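# Stack blocks to match the goal image, then release

## Task

Assemble the blocks on the table into the arrangement shown in the goal image, with each block aligned squarely to its neighbours as pictured. Then open the grippers and move the arms away. The build only counts if it stands on its own once the robot has let go.

## Robot and tools

ROBOT. Two Kinova Gen3 seven-joint arms, named left_arm and right_arm, each ending in a Robotiq 2F-85 parallel gripper. The names are labels only, not sides of a picture. Root links in the scene frame: left_arm at (-0.026, +0.322, 0) m, right_arm at (-0.044, -0.332, 0) m, both turned almost not at all about z. The scene frame has its origin on the table top midway between the arms, +x pointing out over the table, +z up, and left_arm on the +y side. Reported hand positions can be slightly wrong, more so when an arm is stretched far.

GRIPPER FRAME. The fingers extend along the gripper's +z axis and close along its y axis. end_effector_position is the spot between the pads when shut; closed fingertips stick out about 19 mm past it (about 6 mm when open). Closing also pushes the tips about 13 mm further out, so keep that gap above the table.

THE 20-NUMBER ROW. Every command uses one flat row covering both arms: left x, y, z, qw, qx, qy, qz, left_gripper position, force_limit, speed, then the same ten for the right arm. x, y, z (metres) and the quaternion (w first) form an absolute target pose for that gripper in the scene frame, not an offset. Send a full row even when only one arm moves; to hold an arm still, repeat its last reported pose and its gripper's last three numbers (a 0 there is a real command). Reuse your own target quaternion rather than the drifting reported one. A target more than 0.6 m from the arm's last reported position along any gripper axis makes the call be refused, with nothing sent. Per control step the controller also limits the commanded pose to 70 mm and 16 degrees from the measured pose; position wins over orientation when both can't be met.

GRIPPER NUMBERS, each in [-1, 1]. position: +1 fully open (85 mm), about -0.8 pads touching, -1 squeeze until blocked. force_limit: roughly 20 N at -1, 128 N at 0, 235 N at +1 on a 40 mm object. speed: roughly 20, 85, 150 mm/s at -1, 0, +1; faster closing adds a few newtons. A new force or speed only applies after a position change of at least 0.01; to soften a grip, open first.

TOOLS.
execute_actions {actions, pictures}: actions is a list of at most one item. Empty list: just report state (with pictures). {"rows": [...], "steps": n}: up to 15 rows, n at most 15 steps of 1/30 s, default 15, at least 5; each row lasts one step and the final row repeats. {"steps": n} alone: a wait of up to 300 steps counted from the last result, including your reply time. pictures true forces camera images.
move {target, speed}: target is one 20-number row; each gripper travels a straight line to its pose, both finishing together, over 0.5 to 10 s. speed in m/s, 0.002 to 0.5, default 0.25 (turning capped at twice that in rad/s). Finger numbers are applied at the start. Paths ignore obstacles and the other arm; grippers lag and may overshoot speed near full reach.
wait {seconds}: 0 to 10 s of letting the scene run with no new command.
zoom_image {camera, region}: camera is cam_low, cam_left_wrist or cam_right_wrist (all 896x504); region [x0, y0, x1, y1] in pixels from the top-left, at most 504x504.
show_instructions: shows the reference pages including the goal image.
read_manual {section}: licence texts only.
finished_scene {scene}: ends and grades the current scene (1 or 2); irreversible.

TIMING. Each action's result is captured 5 steps early; those steps run while you think. Between actions an arm continues only to its last clipped pose, so a long reach may need several calls. Replies cost simulated time.

READING RESULTS. The state line gives each gripper's position and wxyz quaternion. object_status: 0 moving, 1 blocked while opening, 2 blocked while closing (a grasp; confirm this after sending -1), 3 reached the requested position or fully shut. position_measured counts: 3 open, ~78 = 60 mm, ~130 = 40 mm, ~180 = 20 mm, ~230 pads together. The move: line reports the ending (done, off_target, moving, held, fault) and limits: paced means the pose was clipped, held means a safety check blocked steps (after which the arm may jump faster). Distances to target are listed. HELD marks steps not sent; pose unreachable names an arm whose command the clearance check altered. Hand target shows the pose being driven toward. Joint torques are noisy and offset.

AVOID. Knocking or placing anything off the table fails the task. Do not let arms collide or push each other. A joint torque at its load limit (48.6 N m for the first four joints, 30.6 N m for the wrist joints, held weight included) freezes that arm 10 s. Holding loads heats motors: MOTOR HOT from 60 °C, and at 75 °C an OVER-TEMPERATURE FAULT makes the arm sag. Occasional brief tugs may act on a held part, so grip firmly. Finish by opening the grippers and lifting clear before calling finished_scene.

Each tool is called as a command line: name --argument value for each argument, lists and objects as JSON in quotes; but a table of rows of numbers goes row by row, as --pt "numbers of a row", without its own name.

## Session

show_instructions

execute_actions --actions '[]'

Reference images for this scene: manual page 1, manual page 2, manual page 3, manual page 4, manual page 5, manual page 6, manual page 7, goal structure.

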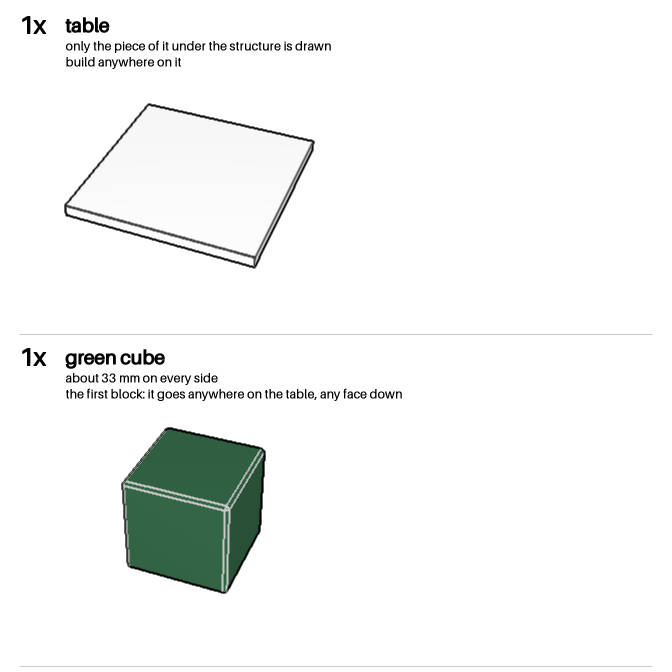

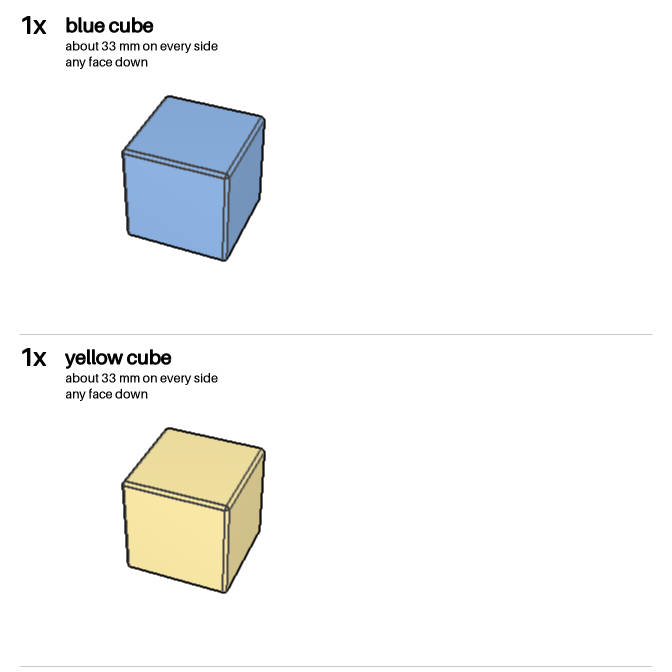

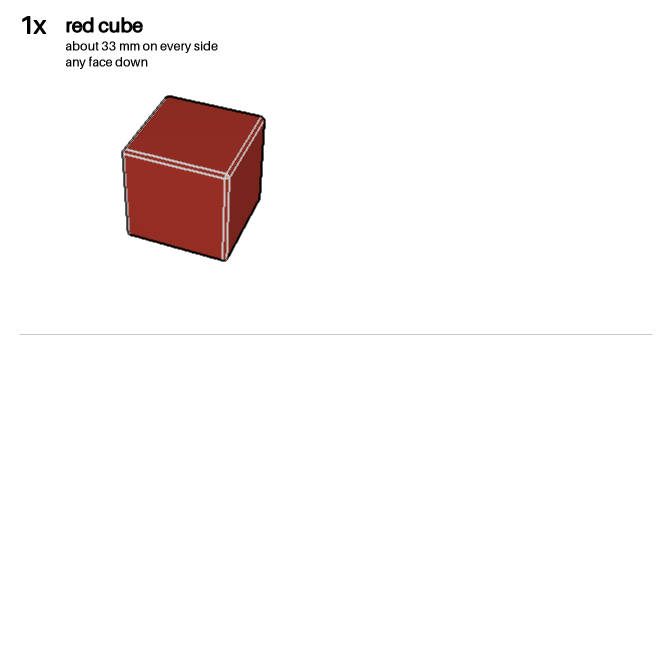

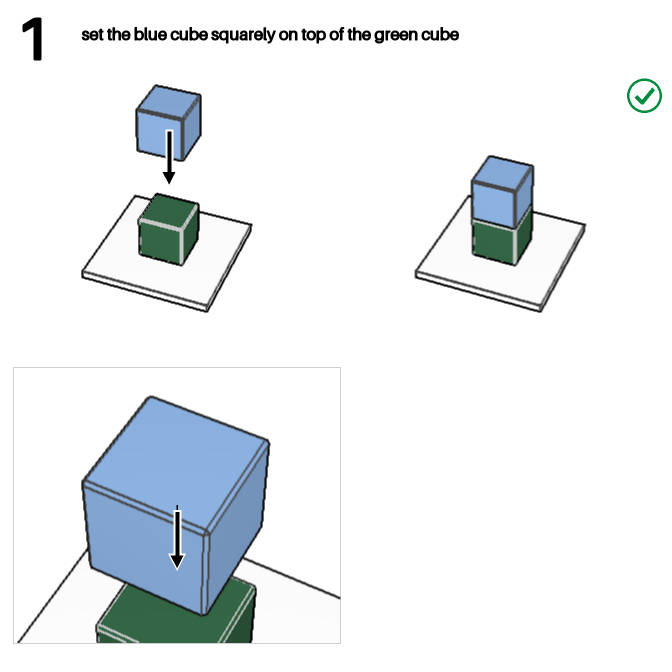

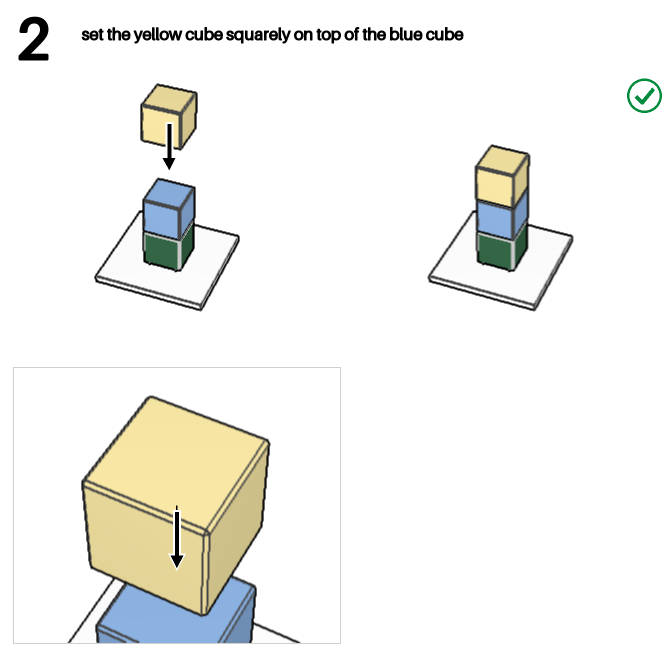

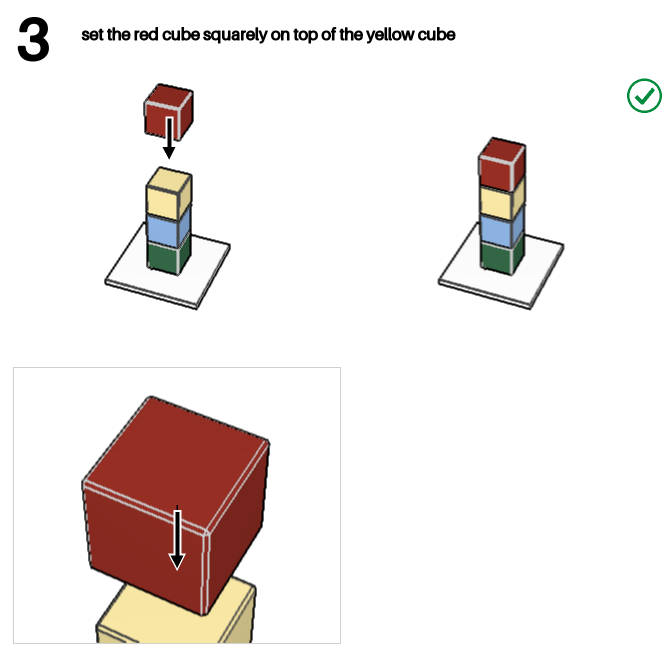

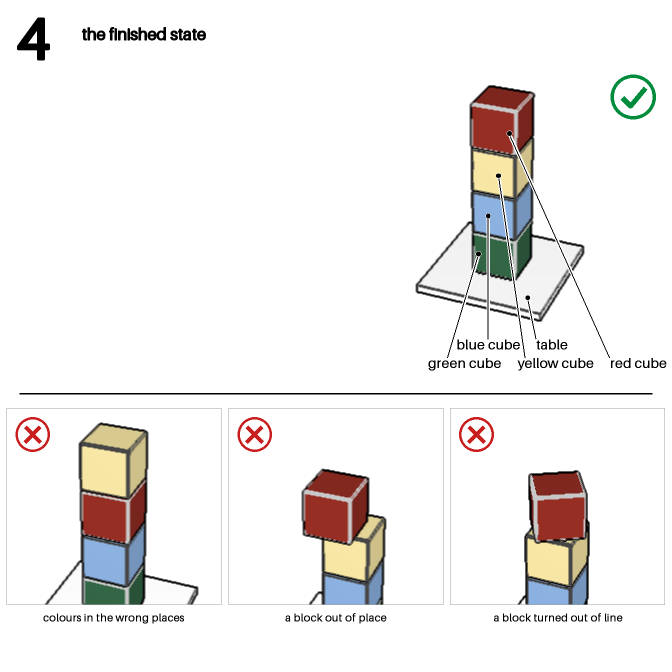

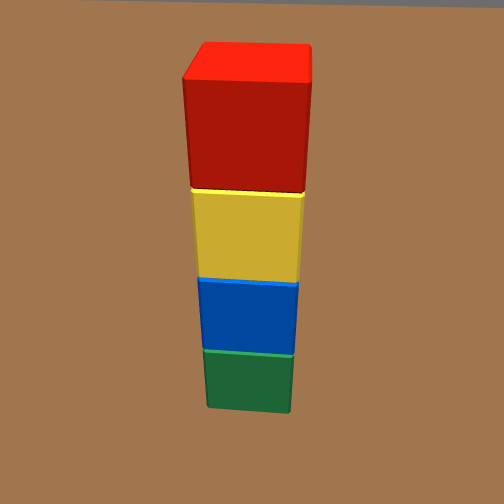

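Scene clock: 0.00 s of 7193.50 s.
left_arm: end_effector_position=(+0.2543, -0.3784, +0.1621) position_measured=3 object_status=3 end_effector_quat_wxyz=(+0.423, +0.788, -0.129, +0.429) | right_arm: end_effector_position=(+0.0933, -0.7084, +0.3998) position_measured=3 object_status=3 end_effector_quat_wxyz=(+0.317, +0.592, +0.503, -0.544)
Joint positions: left_arm=[ 1.465  0.968 -0.363  1.766 -2.762  0.779  2.314] | right_arm=[ 0.598  0.127 -0.353  2.309  1.384  1.515 -0.689]
Joint velocities: left_arm=[ 0.     0.002 -0.     0.     0.001  0.    -0.   ] | right_arm=[-0.  0.  0. -0.  0. -0. -0.]
Joint torques (N m, as the joint torque sensors report them, + toward a larger angle): no reading
Hand target (left_arm): +0.254, -0.378, +0.162; +0.423, +0.788, -0.129, +0.429
Hand target (right_arm): +0.093, -0.708, +0.400; +0.317, +0.592, +0.503, -0.544

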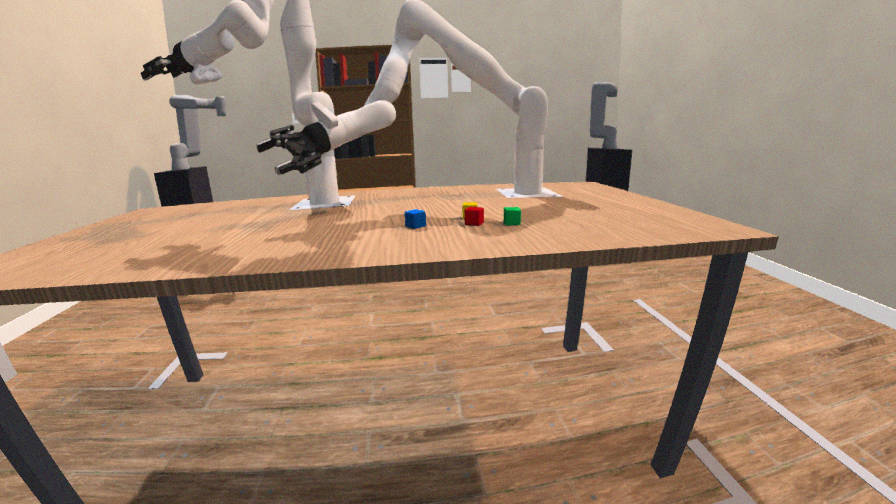

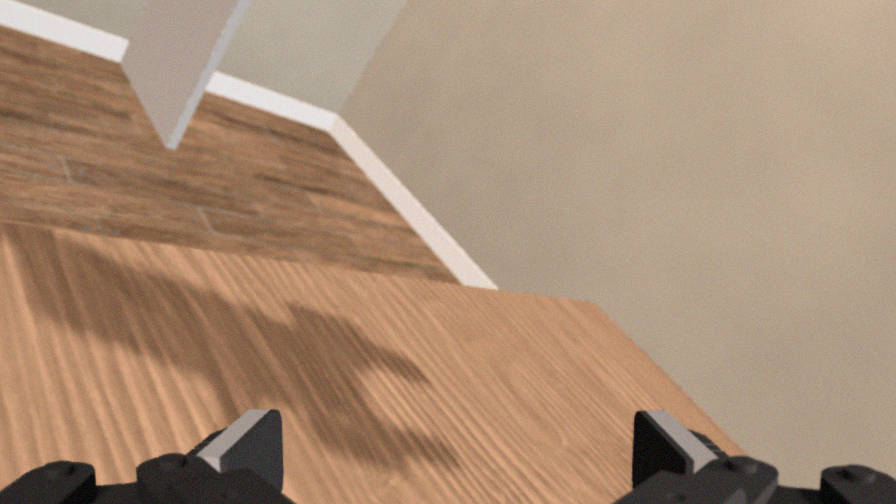

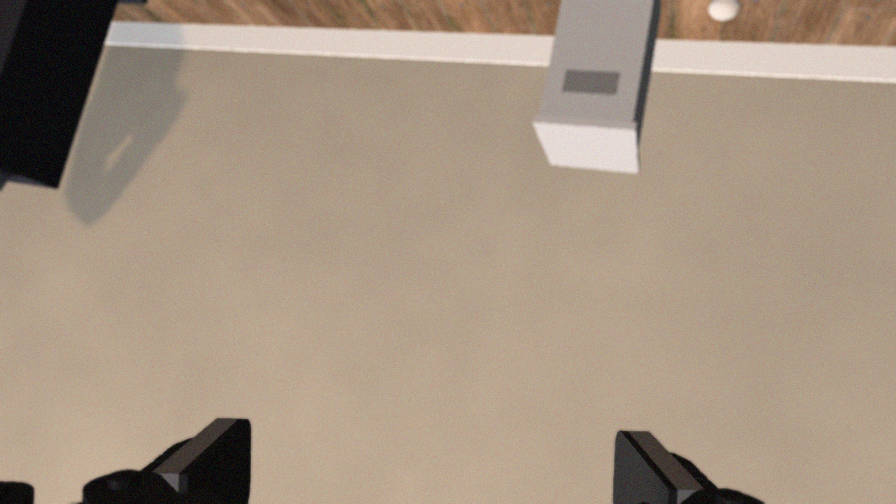

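move --target '[0.28,0.05,0.25,0,1,0,0,0.4,-0.5,0,0.0933,-0.7084,0.3998,0.317,0.592,0.503,-0.544,1,0,0]'

Scene clock: 3.27 s of 7193.50 s.
left_arm: end_effector_position=(+0.2771, +0.0488, +0.2492) position_measured=78 object_status=3 end_effector_quat_wxyz=(+0.000, +1.000, -0.000, -0.000) | right_arm: end_effector_position=(+0.0933, -0.7084, +0.3998) position_measured=3 object_status=3 end_effector_quat_wxyz=(+0.317, +0.592, +0.503, -0.544)
Joint positions: left_arm=[ 0.979  0.322 -0.496  1.686 -2.977 -1.174  2.079] | right_arm=[ 0.598  0.128 -0.353  2.309  1.383  1.515 -0.689]
Joint velocities: left_arm=[-0.003  0.004 -0.004 -0.001  0.001 -0.001 -0.002] | right_arm=[-0.     0.    -0.    -0.    -0.     0.     0.001]
Joint torques (N m, as the joint torque sensors report them, + toward a larger angle): left_arm=[ -0.45 -14.16  -1.07  -7.65  -0.43   0.28   0.1 ] | right_arm=[ 0.26 -8.7   0.53 -5.42  2.02  2.23 -0.12]
Hand target (left_arm): +0.277, +0.049, +0.249; +0.000, +1.000, +0.000, -0.000
Hand target (right_arm): +0.093, -0.708, +0.400; +0.317, +0.592, +0.503, -0.544
Off the commanded pose (left_arm): 0.003 m, 0 deg.
Off the commanded pose (right_arm): 0.000 m, 0 deg.
Kept back: nothing.
move: done

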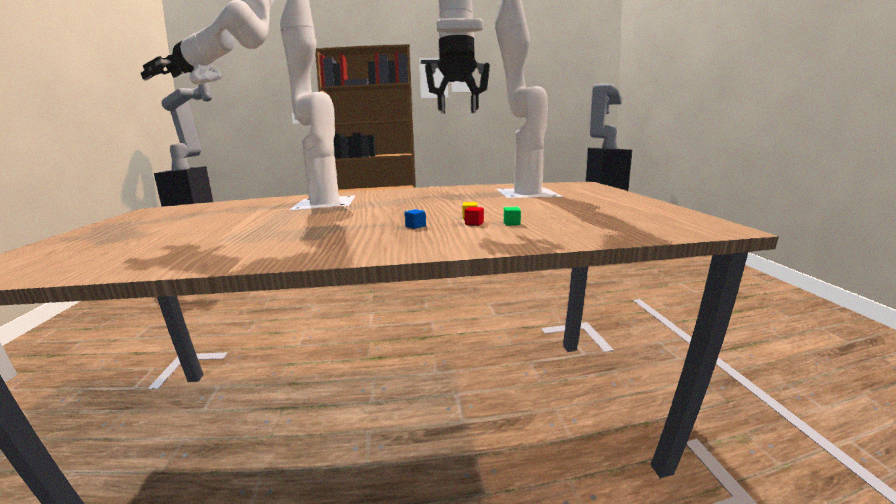

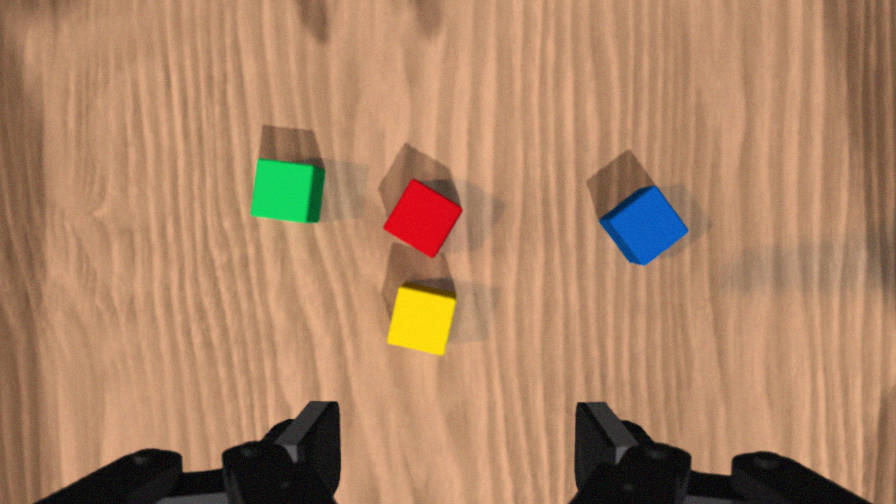

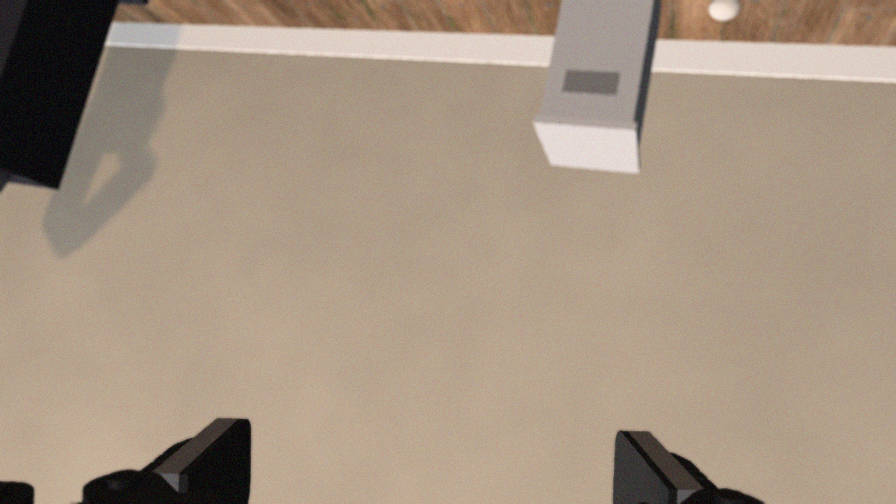

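move --target '[0.33,-0.058,0.08,0,0.959,0.284,0,0.4,-0.5,0,0.0933,-0.7084,0.3998,0.317,0.592,0.503,-0.544,1,0,0]'

Scene clock: 5.03 s of 7193.50 s.
left_arm: end_effector_position=(+0.3308, -0.0579, +0.0809) position_measured=78 object_status=3 end_effector_quat_wxyz=(+0.000, +0.959, +0.284, +0.001) | right_arm: end_effector_position=(+0.0933, -0.7084, +0.3998) position_measured=3 object_status=3 end_effector_quat_wxyz=(+0.317, +0.592, +0.503, -0.544)
Joint positions: left_arm=[ 0.998  0.784 -0.499  1.533 -2.709 -0.935  2.577] | right_arm=[ 0.598  0.128 -0.353  2.309  1.383  1.515 -0.689]
Joint velocities: left_arm=[-0.001  0.011  0.001 -0.002 -0.001 -0.     0.   ] | right_arm=[-0.001  0.     0.    -0.     0.     0.    -0.001]
Joint torques (N m, as the joint torque sensors report them, + toward a larger angle): left_arm=[ -0.32 -21.3   -2.88  -6.05  -0.49   0.28  -0.1 ] | right_arm=[ 0.33 -8.78  0.57 -5.54  2.14  2.28 -0.12]
Hand target (left_arm): +0.331, -0.058, +0.080; -0.000, +0.959, +0.284, +0.001
Hand target (right_arm): +0.093, -0.708, +0.400; +0.317, +0.592, +0.503, -0.544
Off the commanded pose (left_arm): 0.001 m, 0 deg.
Off the commanded pose (right_arm): 0.000 m, 0 deg.
Kept back: nothing.
move: done

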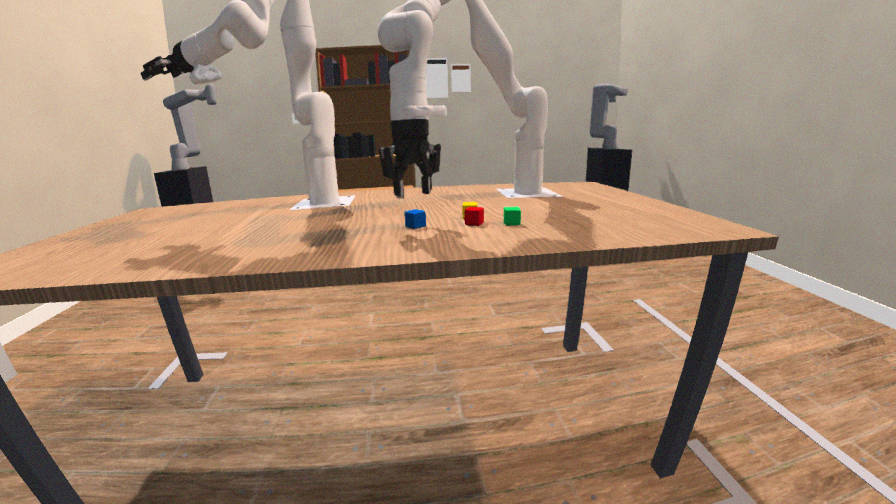

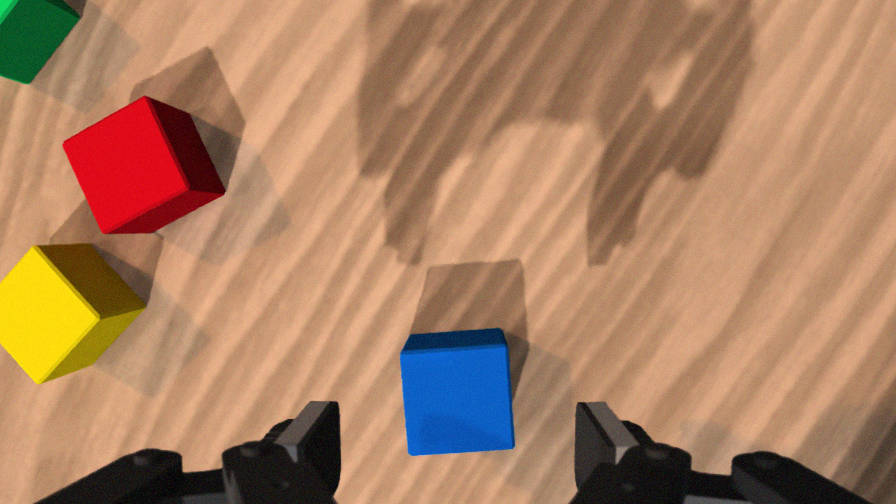

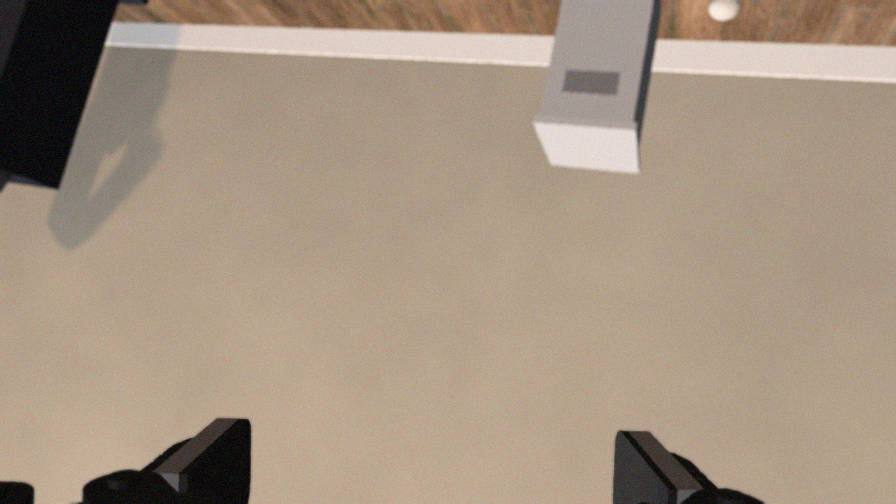

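Ref pixel (458,400) at z=.08. Yaw 37.

move --target '[0.3308,-0.0579,0.028,0,0.948,0.317,0,0.4,-0.5,0,0.0933,-0.7084,0.3998,0.317,0.592,0.503,-0.544,1,0,0]' --speed 0.1

execute_actions --actions '[{"rows":[[0.3308,-0.0579,0.028,0,0.948,0.317,0,-1,-0.5,0,0.0933,-0.7084,0.3998,0.317,0.592,0.503,-0.544,1,0,0]]}]'

move --target '[0.3308,-0.0579,0.085,0,0.948,0.317,0,-1,-0.5,0,0.0933,-0.7084,0.3998,0.317,0.592,0.503,-0.544,1,0,0]'

move --target '[0.304,0.1535,0.08,0,0.998,-0.061,0,-1,-0.5,0,0.0933,-0.7084,0.3998,0.317,0.592,0.503,-0.544,1,0,0]'

Scene clock: 6.10 s of 7193.50 s.
left_arm: end_effector_position=(+0.3309, -0.0580, +0.0283) position_measured=78 object_status=3 end_effector_quat_wxyz=(+0.000, +0.948, +0.317, +0.000) | right_arm: end_effector_position=(+0.0933, -0.7084, +0.3998) position_measured=3 object_status=3 end_effector_quat_wxyz=(+0.317, +0.592, +0.503, -0.544)
Joint positions: left_arm=[ 0.985  0.87  -0.477  1.564 -2.646 -0.83   2.597] | right_arm=[ 0.598  0.128 -0.353  2.309  1.383  1.515 -0.689]
Joint velocities: left_arm=[-0.002  0.004  0.    -0.001 -0.001  0.     0.   ] | right_arm=[-0.    -0.     0.    -0.001 -0.001  0.001 -0.001]
Joint torques (N m, as the joint torque sensors report them, + toward a larger angle): left_arm=[ -0.55 -21.83  -2.8   -5.42  -0.38   0.31  -0.02] | right_arm=[ 0.35 -8.78  0.48 -5.48  2.09  2.23 -0.01]
Hand target (left_arm): +0.331, -0.058, +0.028; -0.000, +0.948, +0.317, +0.000
Hand target (right_arm): +0.093, -0.708, +0.400; +0.317, +0.592, +0.503, -0.544
Off the commanded pose (left_arm): 0.000 m, 0 deg.
Off the commanded pose (right_arm): 0.000 m, 0 deg.
Kept back: nothing.
move: done

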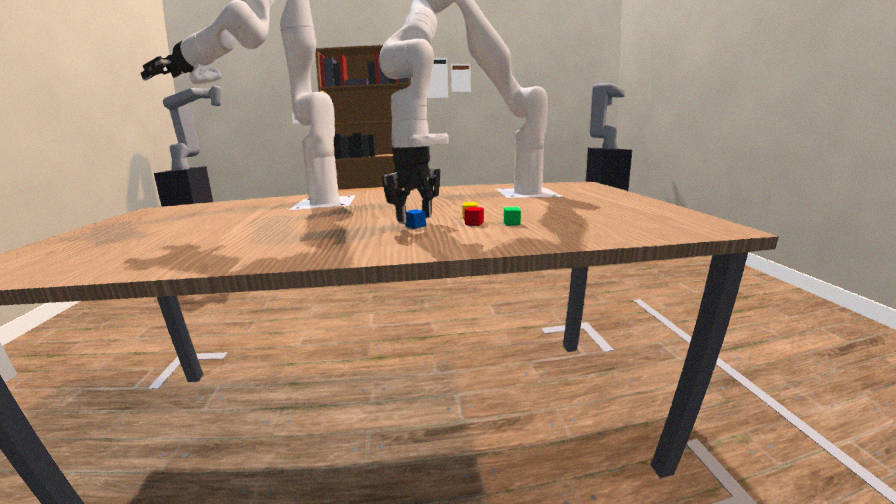

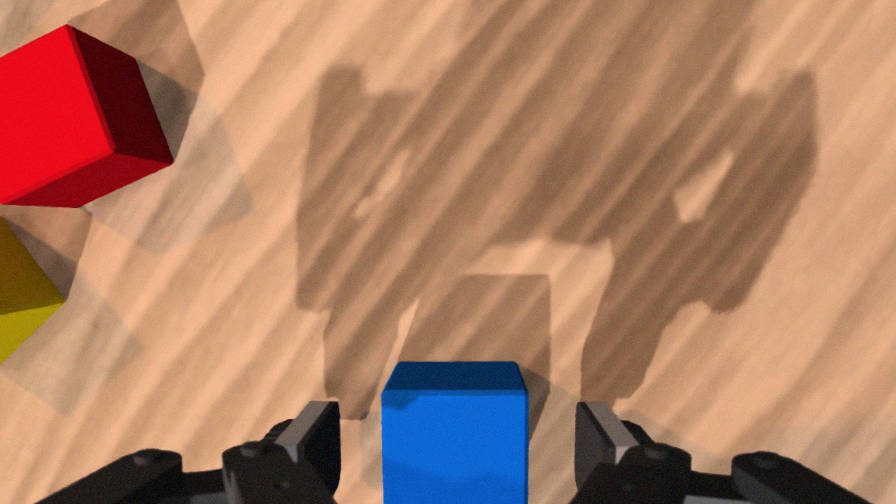

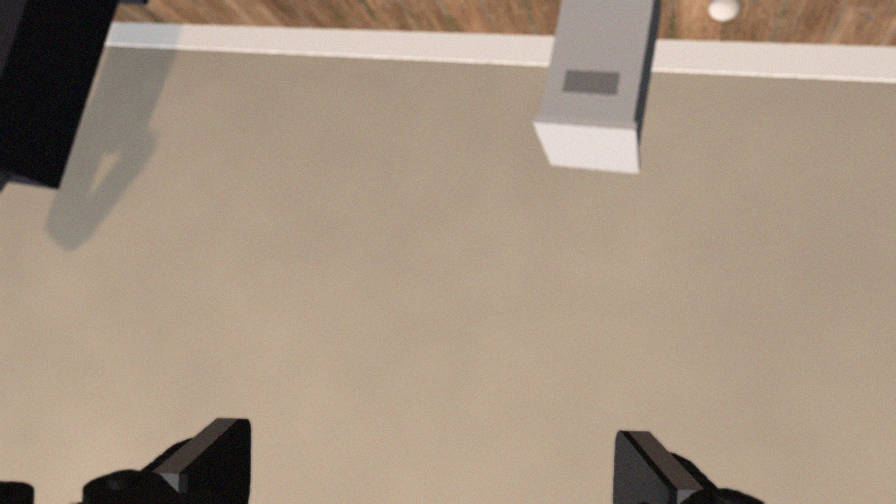

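Scene clock: 6.43 s of 7193.50 s.
left_arm: end_effector_position=(+0.3308, -0.0579, +0.0280) position_measured=134 object_status=0 end_effector_quat_wxyz=(+0.000, +0.948, +0.317, +0.000) | right_arm: end_effector_position=(+0.0933, -0.7084, +0.3998) position_measured=3 object_status=3 end_effector_quat_wxyz=(+0.317, +0.592, +0.503, -0.544)
Joint positions: left_arm=[ 0.984  0.87  -0.477  1.565 -2.646 -0.83   2.597] | right_arm=[ 0.598  0.128 -0.353  2.309  1.383  1.515 -0.689]
Joint velocities: left_arm=[-0.    -0.    -0.002  0.    -0.001 -0.     0.   ] | right_arm=[ 0.001  0.     0.001  0.    -0.    -0.001 -0.   ]
Joint torques (N m, as the joint torque sensors report them, + toward a larger angle): left_arm=[ -0.45 -21.84  -2.92  -5.39  -0.39   0.31  -0.09] | right_arm=[ 0.47 -8.74  0.6  -5.52  2.01  2.24 -0.04]
Steps of this call (steps 1 to 10: the first 10 steps of this action). Readings (end_effector_position | what the end effector reports):
1: left_arm (+0.3309, -0.0580, +0.0282) | right_arm (+0.0933, -0.7084, +0.3998) | left_arm position_measured=78 object_status=0 | right_arm position_measured=3 object_status=3
2: left_arm (+0.3309, -0.0579, +0.0282) | right_arm (+0.0933, -0.7084, +0.3998) | left_arm position_measured=80 object_status=0 | right_arm position_measured=3 object_status=3
4: left_arm (+0.3308, -0.0579, +0.0281) | right_arm (+0.0933, -0.7084, +0.3998) | left_arm position_measured=90 object_status=0 | right_arm position_measured=3 object_status=3
8: left_arm (+0.3308, -0.0579, +0.0280) | right_arm (+0.0933, -0.7084, +0.3998) | left_arm position_measured=119 object_status=0 | right_arm position_measured=3 object_status=3
10: the state above

Scene clock: 7.43 s of 7193.50 s.
left_arm: end_effector_position=(+0.3307, -0.0578, +0.0848) position_measured=150 object_status=2 end_effector_quat_wxyz=(-0.000, +0.948, +0.317, -0.000) | right_arm: end_effector_position=(+0.0933, -0.7084, +0.3998) position_measured=3 object_status=3 end_effector_quat_wxyz=(+0.317, +0.592, +0.503, -0.544)
Joint positions: left_arm=[ 1.007  0.782 -0.517  1.528 -2.698 -0.951  2.637] | right_arm=[ 0.598  0.128 -0.353  2.309  1.383  1.515 -0.689]
Joint velocities: left_arm=[ 0.002 -0.002  0.001 -0.    -0.001  0.     0.   ] | right_arm=[ 0.    -0.     0.001 -0.    -0.002 -0.     0.002]
Joint torques (N m, as the joint torque sensors report them, + toward a larger angle): left_arm=[ -0.37 -21.21  -3.02  -6.24  -0.47   0.25  -0.09] | right_arm=[ 0.33 -8.92  0.54 -5.61  1.99  2.06 -0.04]
Hand target (left_arm): +0.331, -0.058, +0.085; +0.000, +0.948, +0.317, -0.000
Hand target (right_arm): +0.093, -0.708, +0.400; +0.317, +0.592, +0.503, -0.544
Off your previous action's commanded pose (left_arm): 0.000 m, 0 deg at its last step (step 5 of this call).
Off your previous action's commanded pose (right_arm): 0.000 m, 0 deg at its last step (step 5 of this call).
Off the commanded pose (left_arm): 0.000 m, 0 deg.
Off the commanded pose (right_arm): 0.000 m, 0 deg.
Kept back: nothing.
move: done

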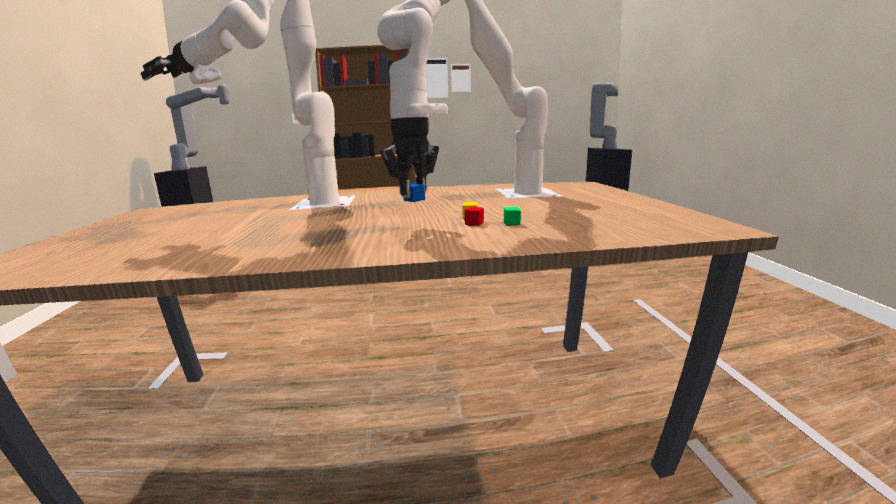

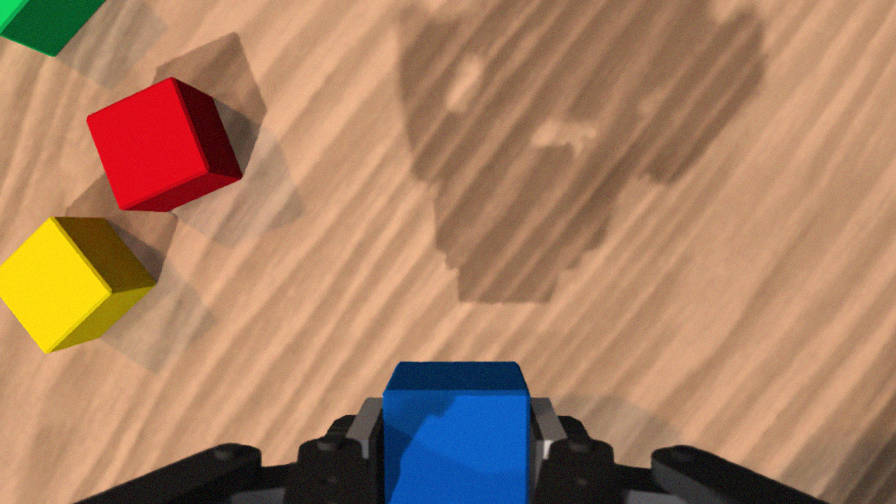

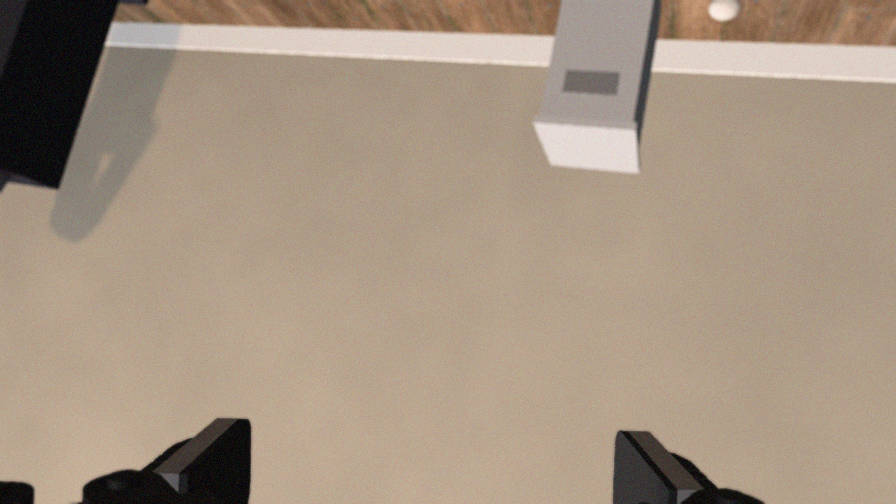

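Scene clock: 9.37 s of 7193.50 s.
left_arm: end_effector_position=(+0.3030, +0.1532, +0.0793) position_measured=150 object_status=2 end_effector_quat_wxyz=(-0.001, +0.998, -0.061, +0.000) | right_arm: end_effector_position=(+0.0933, -0.7084, +0.3998) position_measured=3 object_status=3 end_effector_quat_wxyz=(+0.317, +0.592, +0.503, -0.544)
Joint positions: left_arm=[ 0.591  0.513 -0.335  2.068 -2.856 -0.604  1.575] | right_arm=[ 0.598  0.128 -0.353  2.309  1.383  1.515 -0.689]
Joint velocities: left_arm=[-0.012  0.014 -0.008  0.     0.007  0.015 -0.005] | right_arm=[-0.     0.    -0.     0.001 -0.001 -0.001  0.001]
Joint torques (N m, as the joint torque sensors report them, + toward a larger angle): left_arm=[ -0.27 -17.22  -1.19  -4.5   -0.54  -0.54  -0.09] | right_arm=[ 0.39 -8.81  0.46 -5.43  1.99  2.24  0.02]
Hand target (left_arm): +0.303, +0.153, +0.080; -0.000, +0.998, -0.061, +0.000
Hand target (right_arm): +0.093, -0.708, +0.400; +0.317, +0.592, +0.503, -0.544
Off the commanded pose (left_arm): 0.001 m, 0 deg.
Off the commanded pose (right_arm): 0.000 m, 0 deg.
Kept back: nothing.
move: done

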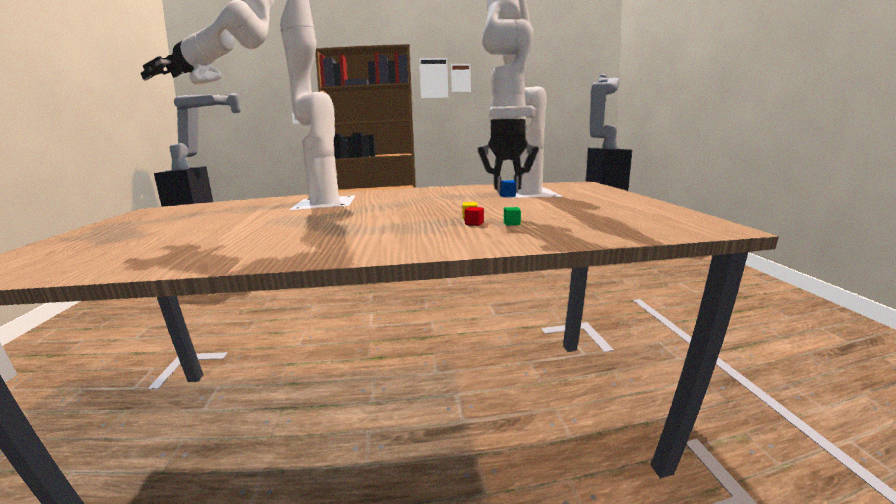

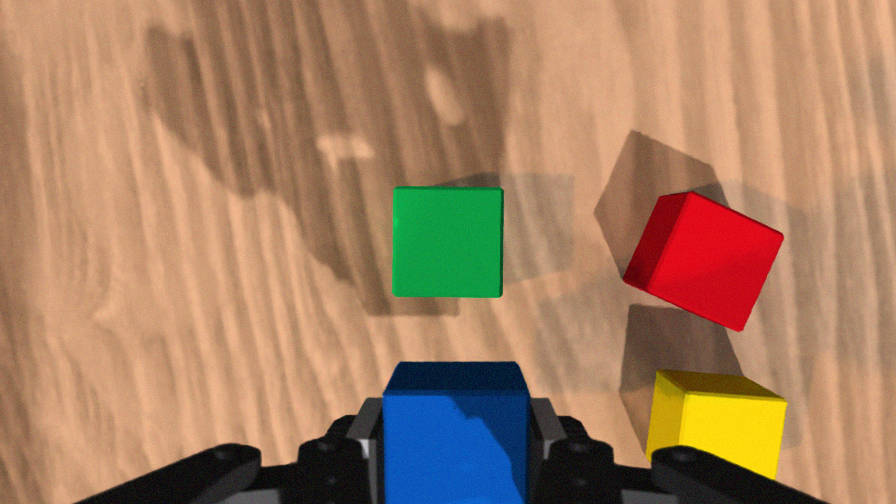

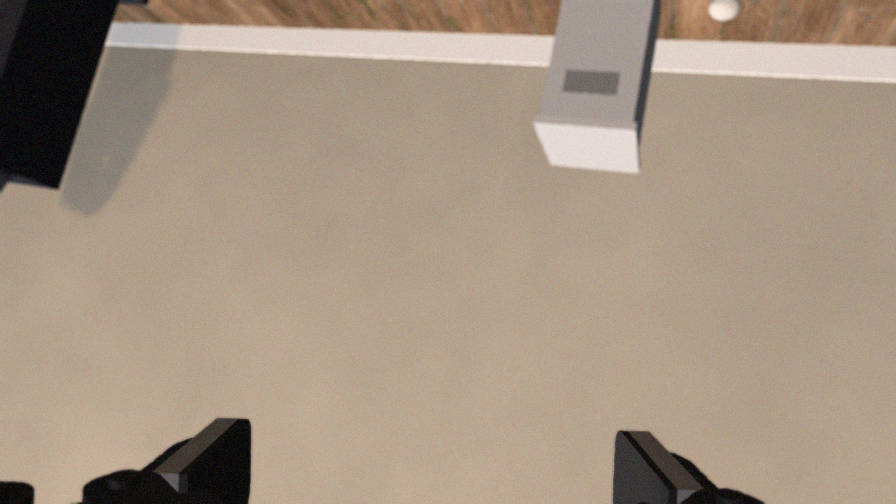

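move --target '[0.351,0.1503,0.066,0,0.998,-0.065,0,-1,-0.5,0,0.0933,-0.7084,0.3998,0.317,0.592,0.503,-0.544,1,0,0]' --speed 0.1

Scene clock: 10.40 s of 7193.50 s.
left_arm: end_effector_position=(+0.3511, +0.1502, +0.0663) position_measured=150 object_status=2 end_effector_quat_wxyz=(+0.000, +0.998, -0.065, +0.000) | right_arm: end_effector_position=(+0.0933, -0.7084, +0.3998) position_measured=3 object_status=3 end_effector_quat_wxyz=(+0.317, +0.592, +0.503, -0.544)
Joint positions: left_arm=[ 0.524  0.605 -0.315  1.935 -2.844 -0.646  1.53 ] | right_arm=[ 0.598  0.128 -0.353  2.309  1.383  1.515 -0.689]
Joint velocities: left_arm=[-0.003  0.006 -0.001 -0.002  0.002 -0.001 -0.001] | right_arm=[ 0.001  0.    -0.    -0.001  0.001 -0.     0.001]
Joint torques (N m, as the joint torque sensors report them, + toward a larger angle): left_arm=[ -0.38 -17.32  -1.3   -5.01  -0.39   0.23   0.02] | right_arm=[ 0.49 -8.72  0.56 -5.58  1.99  2.18 -0.04]
Hand target (left_arm): +0.351, +0.150, +0.066; -0.000, +0.998, -0.065, +0.000
Hand target (right_arm): +0.093, -0.708, +0.400; +0.317, +0.592, +0.503, -0.544
Off the commanded pose (left_arm): 0.000 m, 0 deg.
Off the commanded pose (right_arm): 0.000 m, 0 deg.
Kept back: nothing.
move: done

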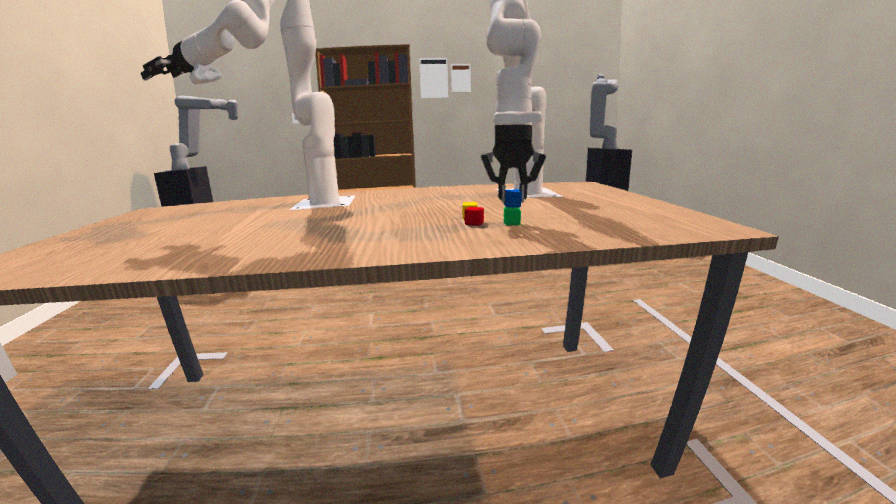

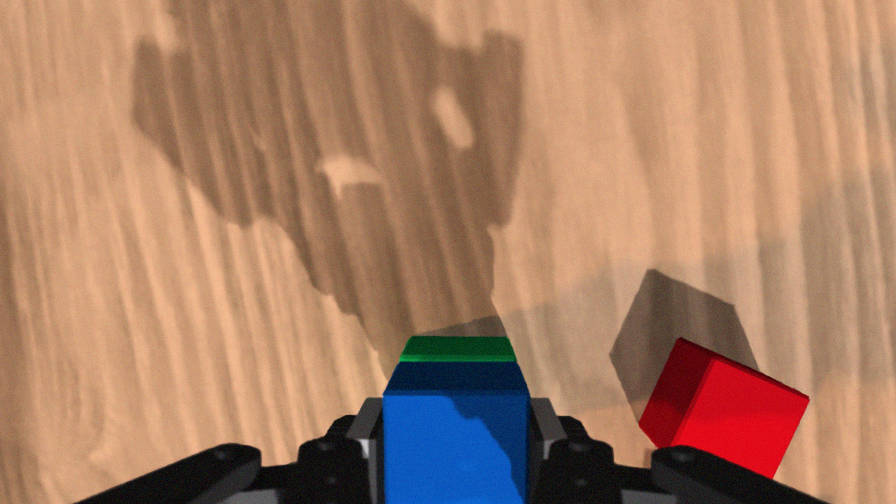

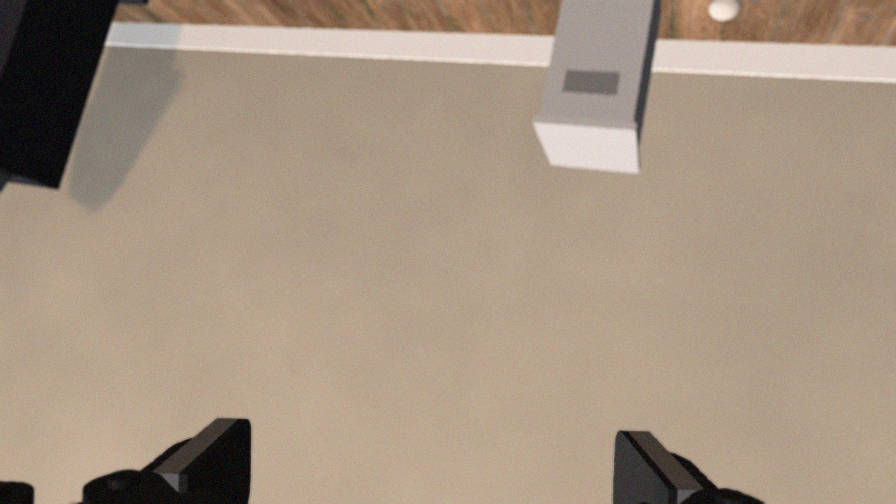

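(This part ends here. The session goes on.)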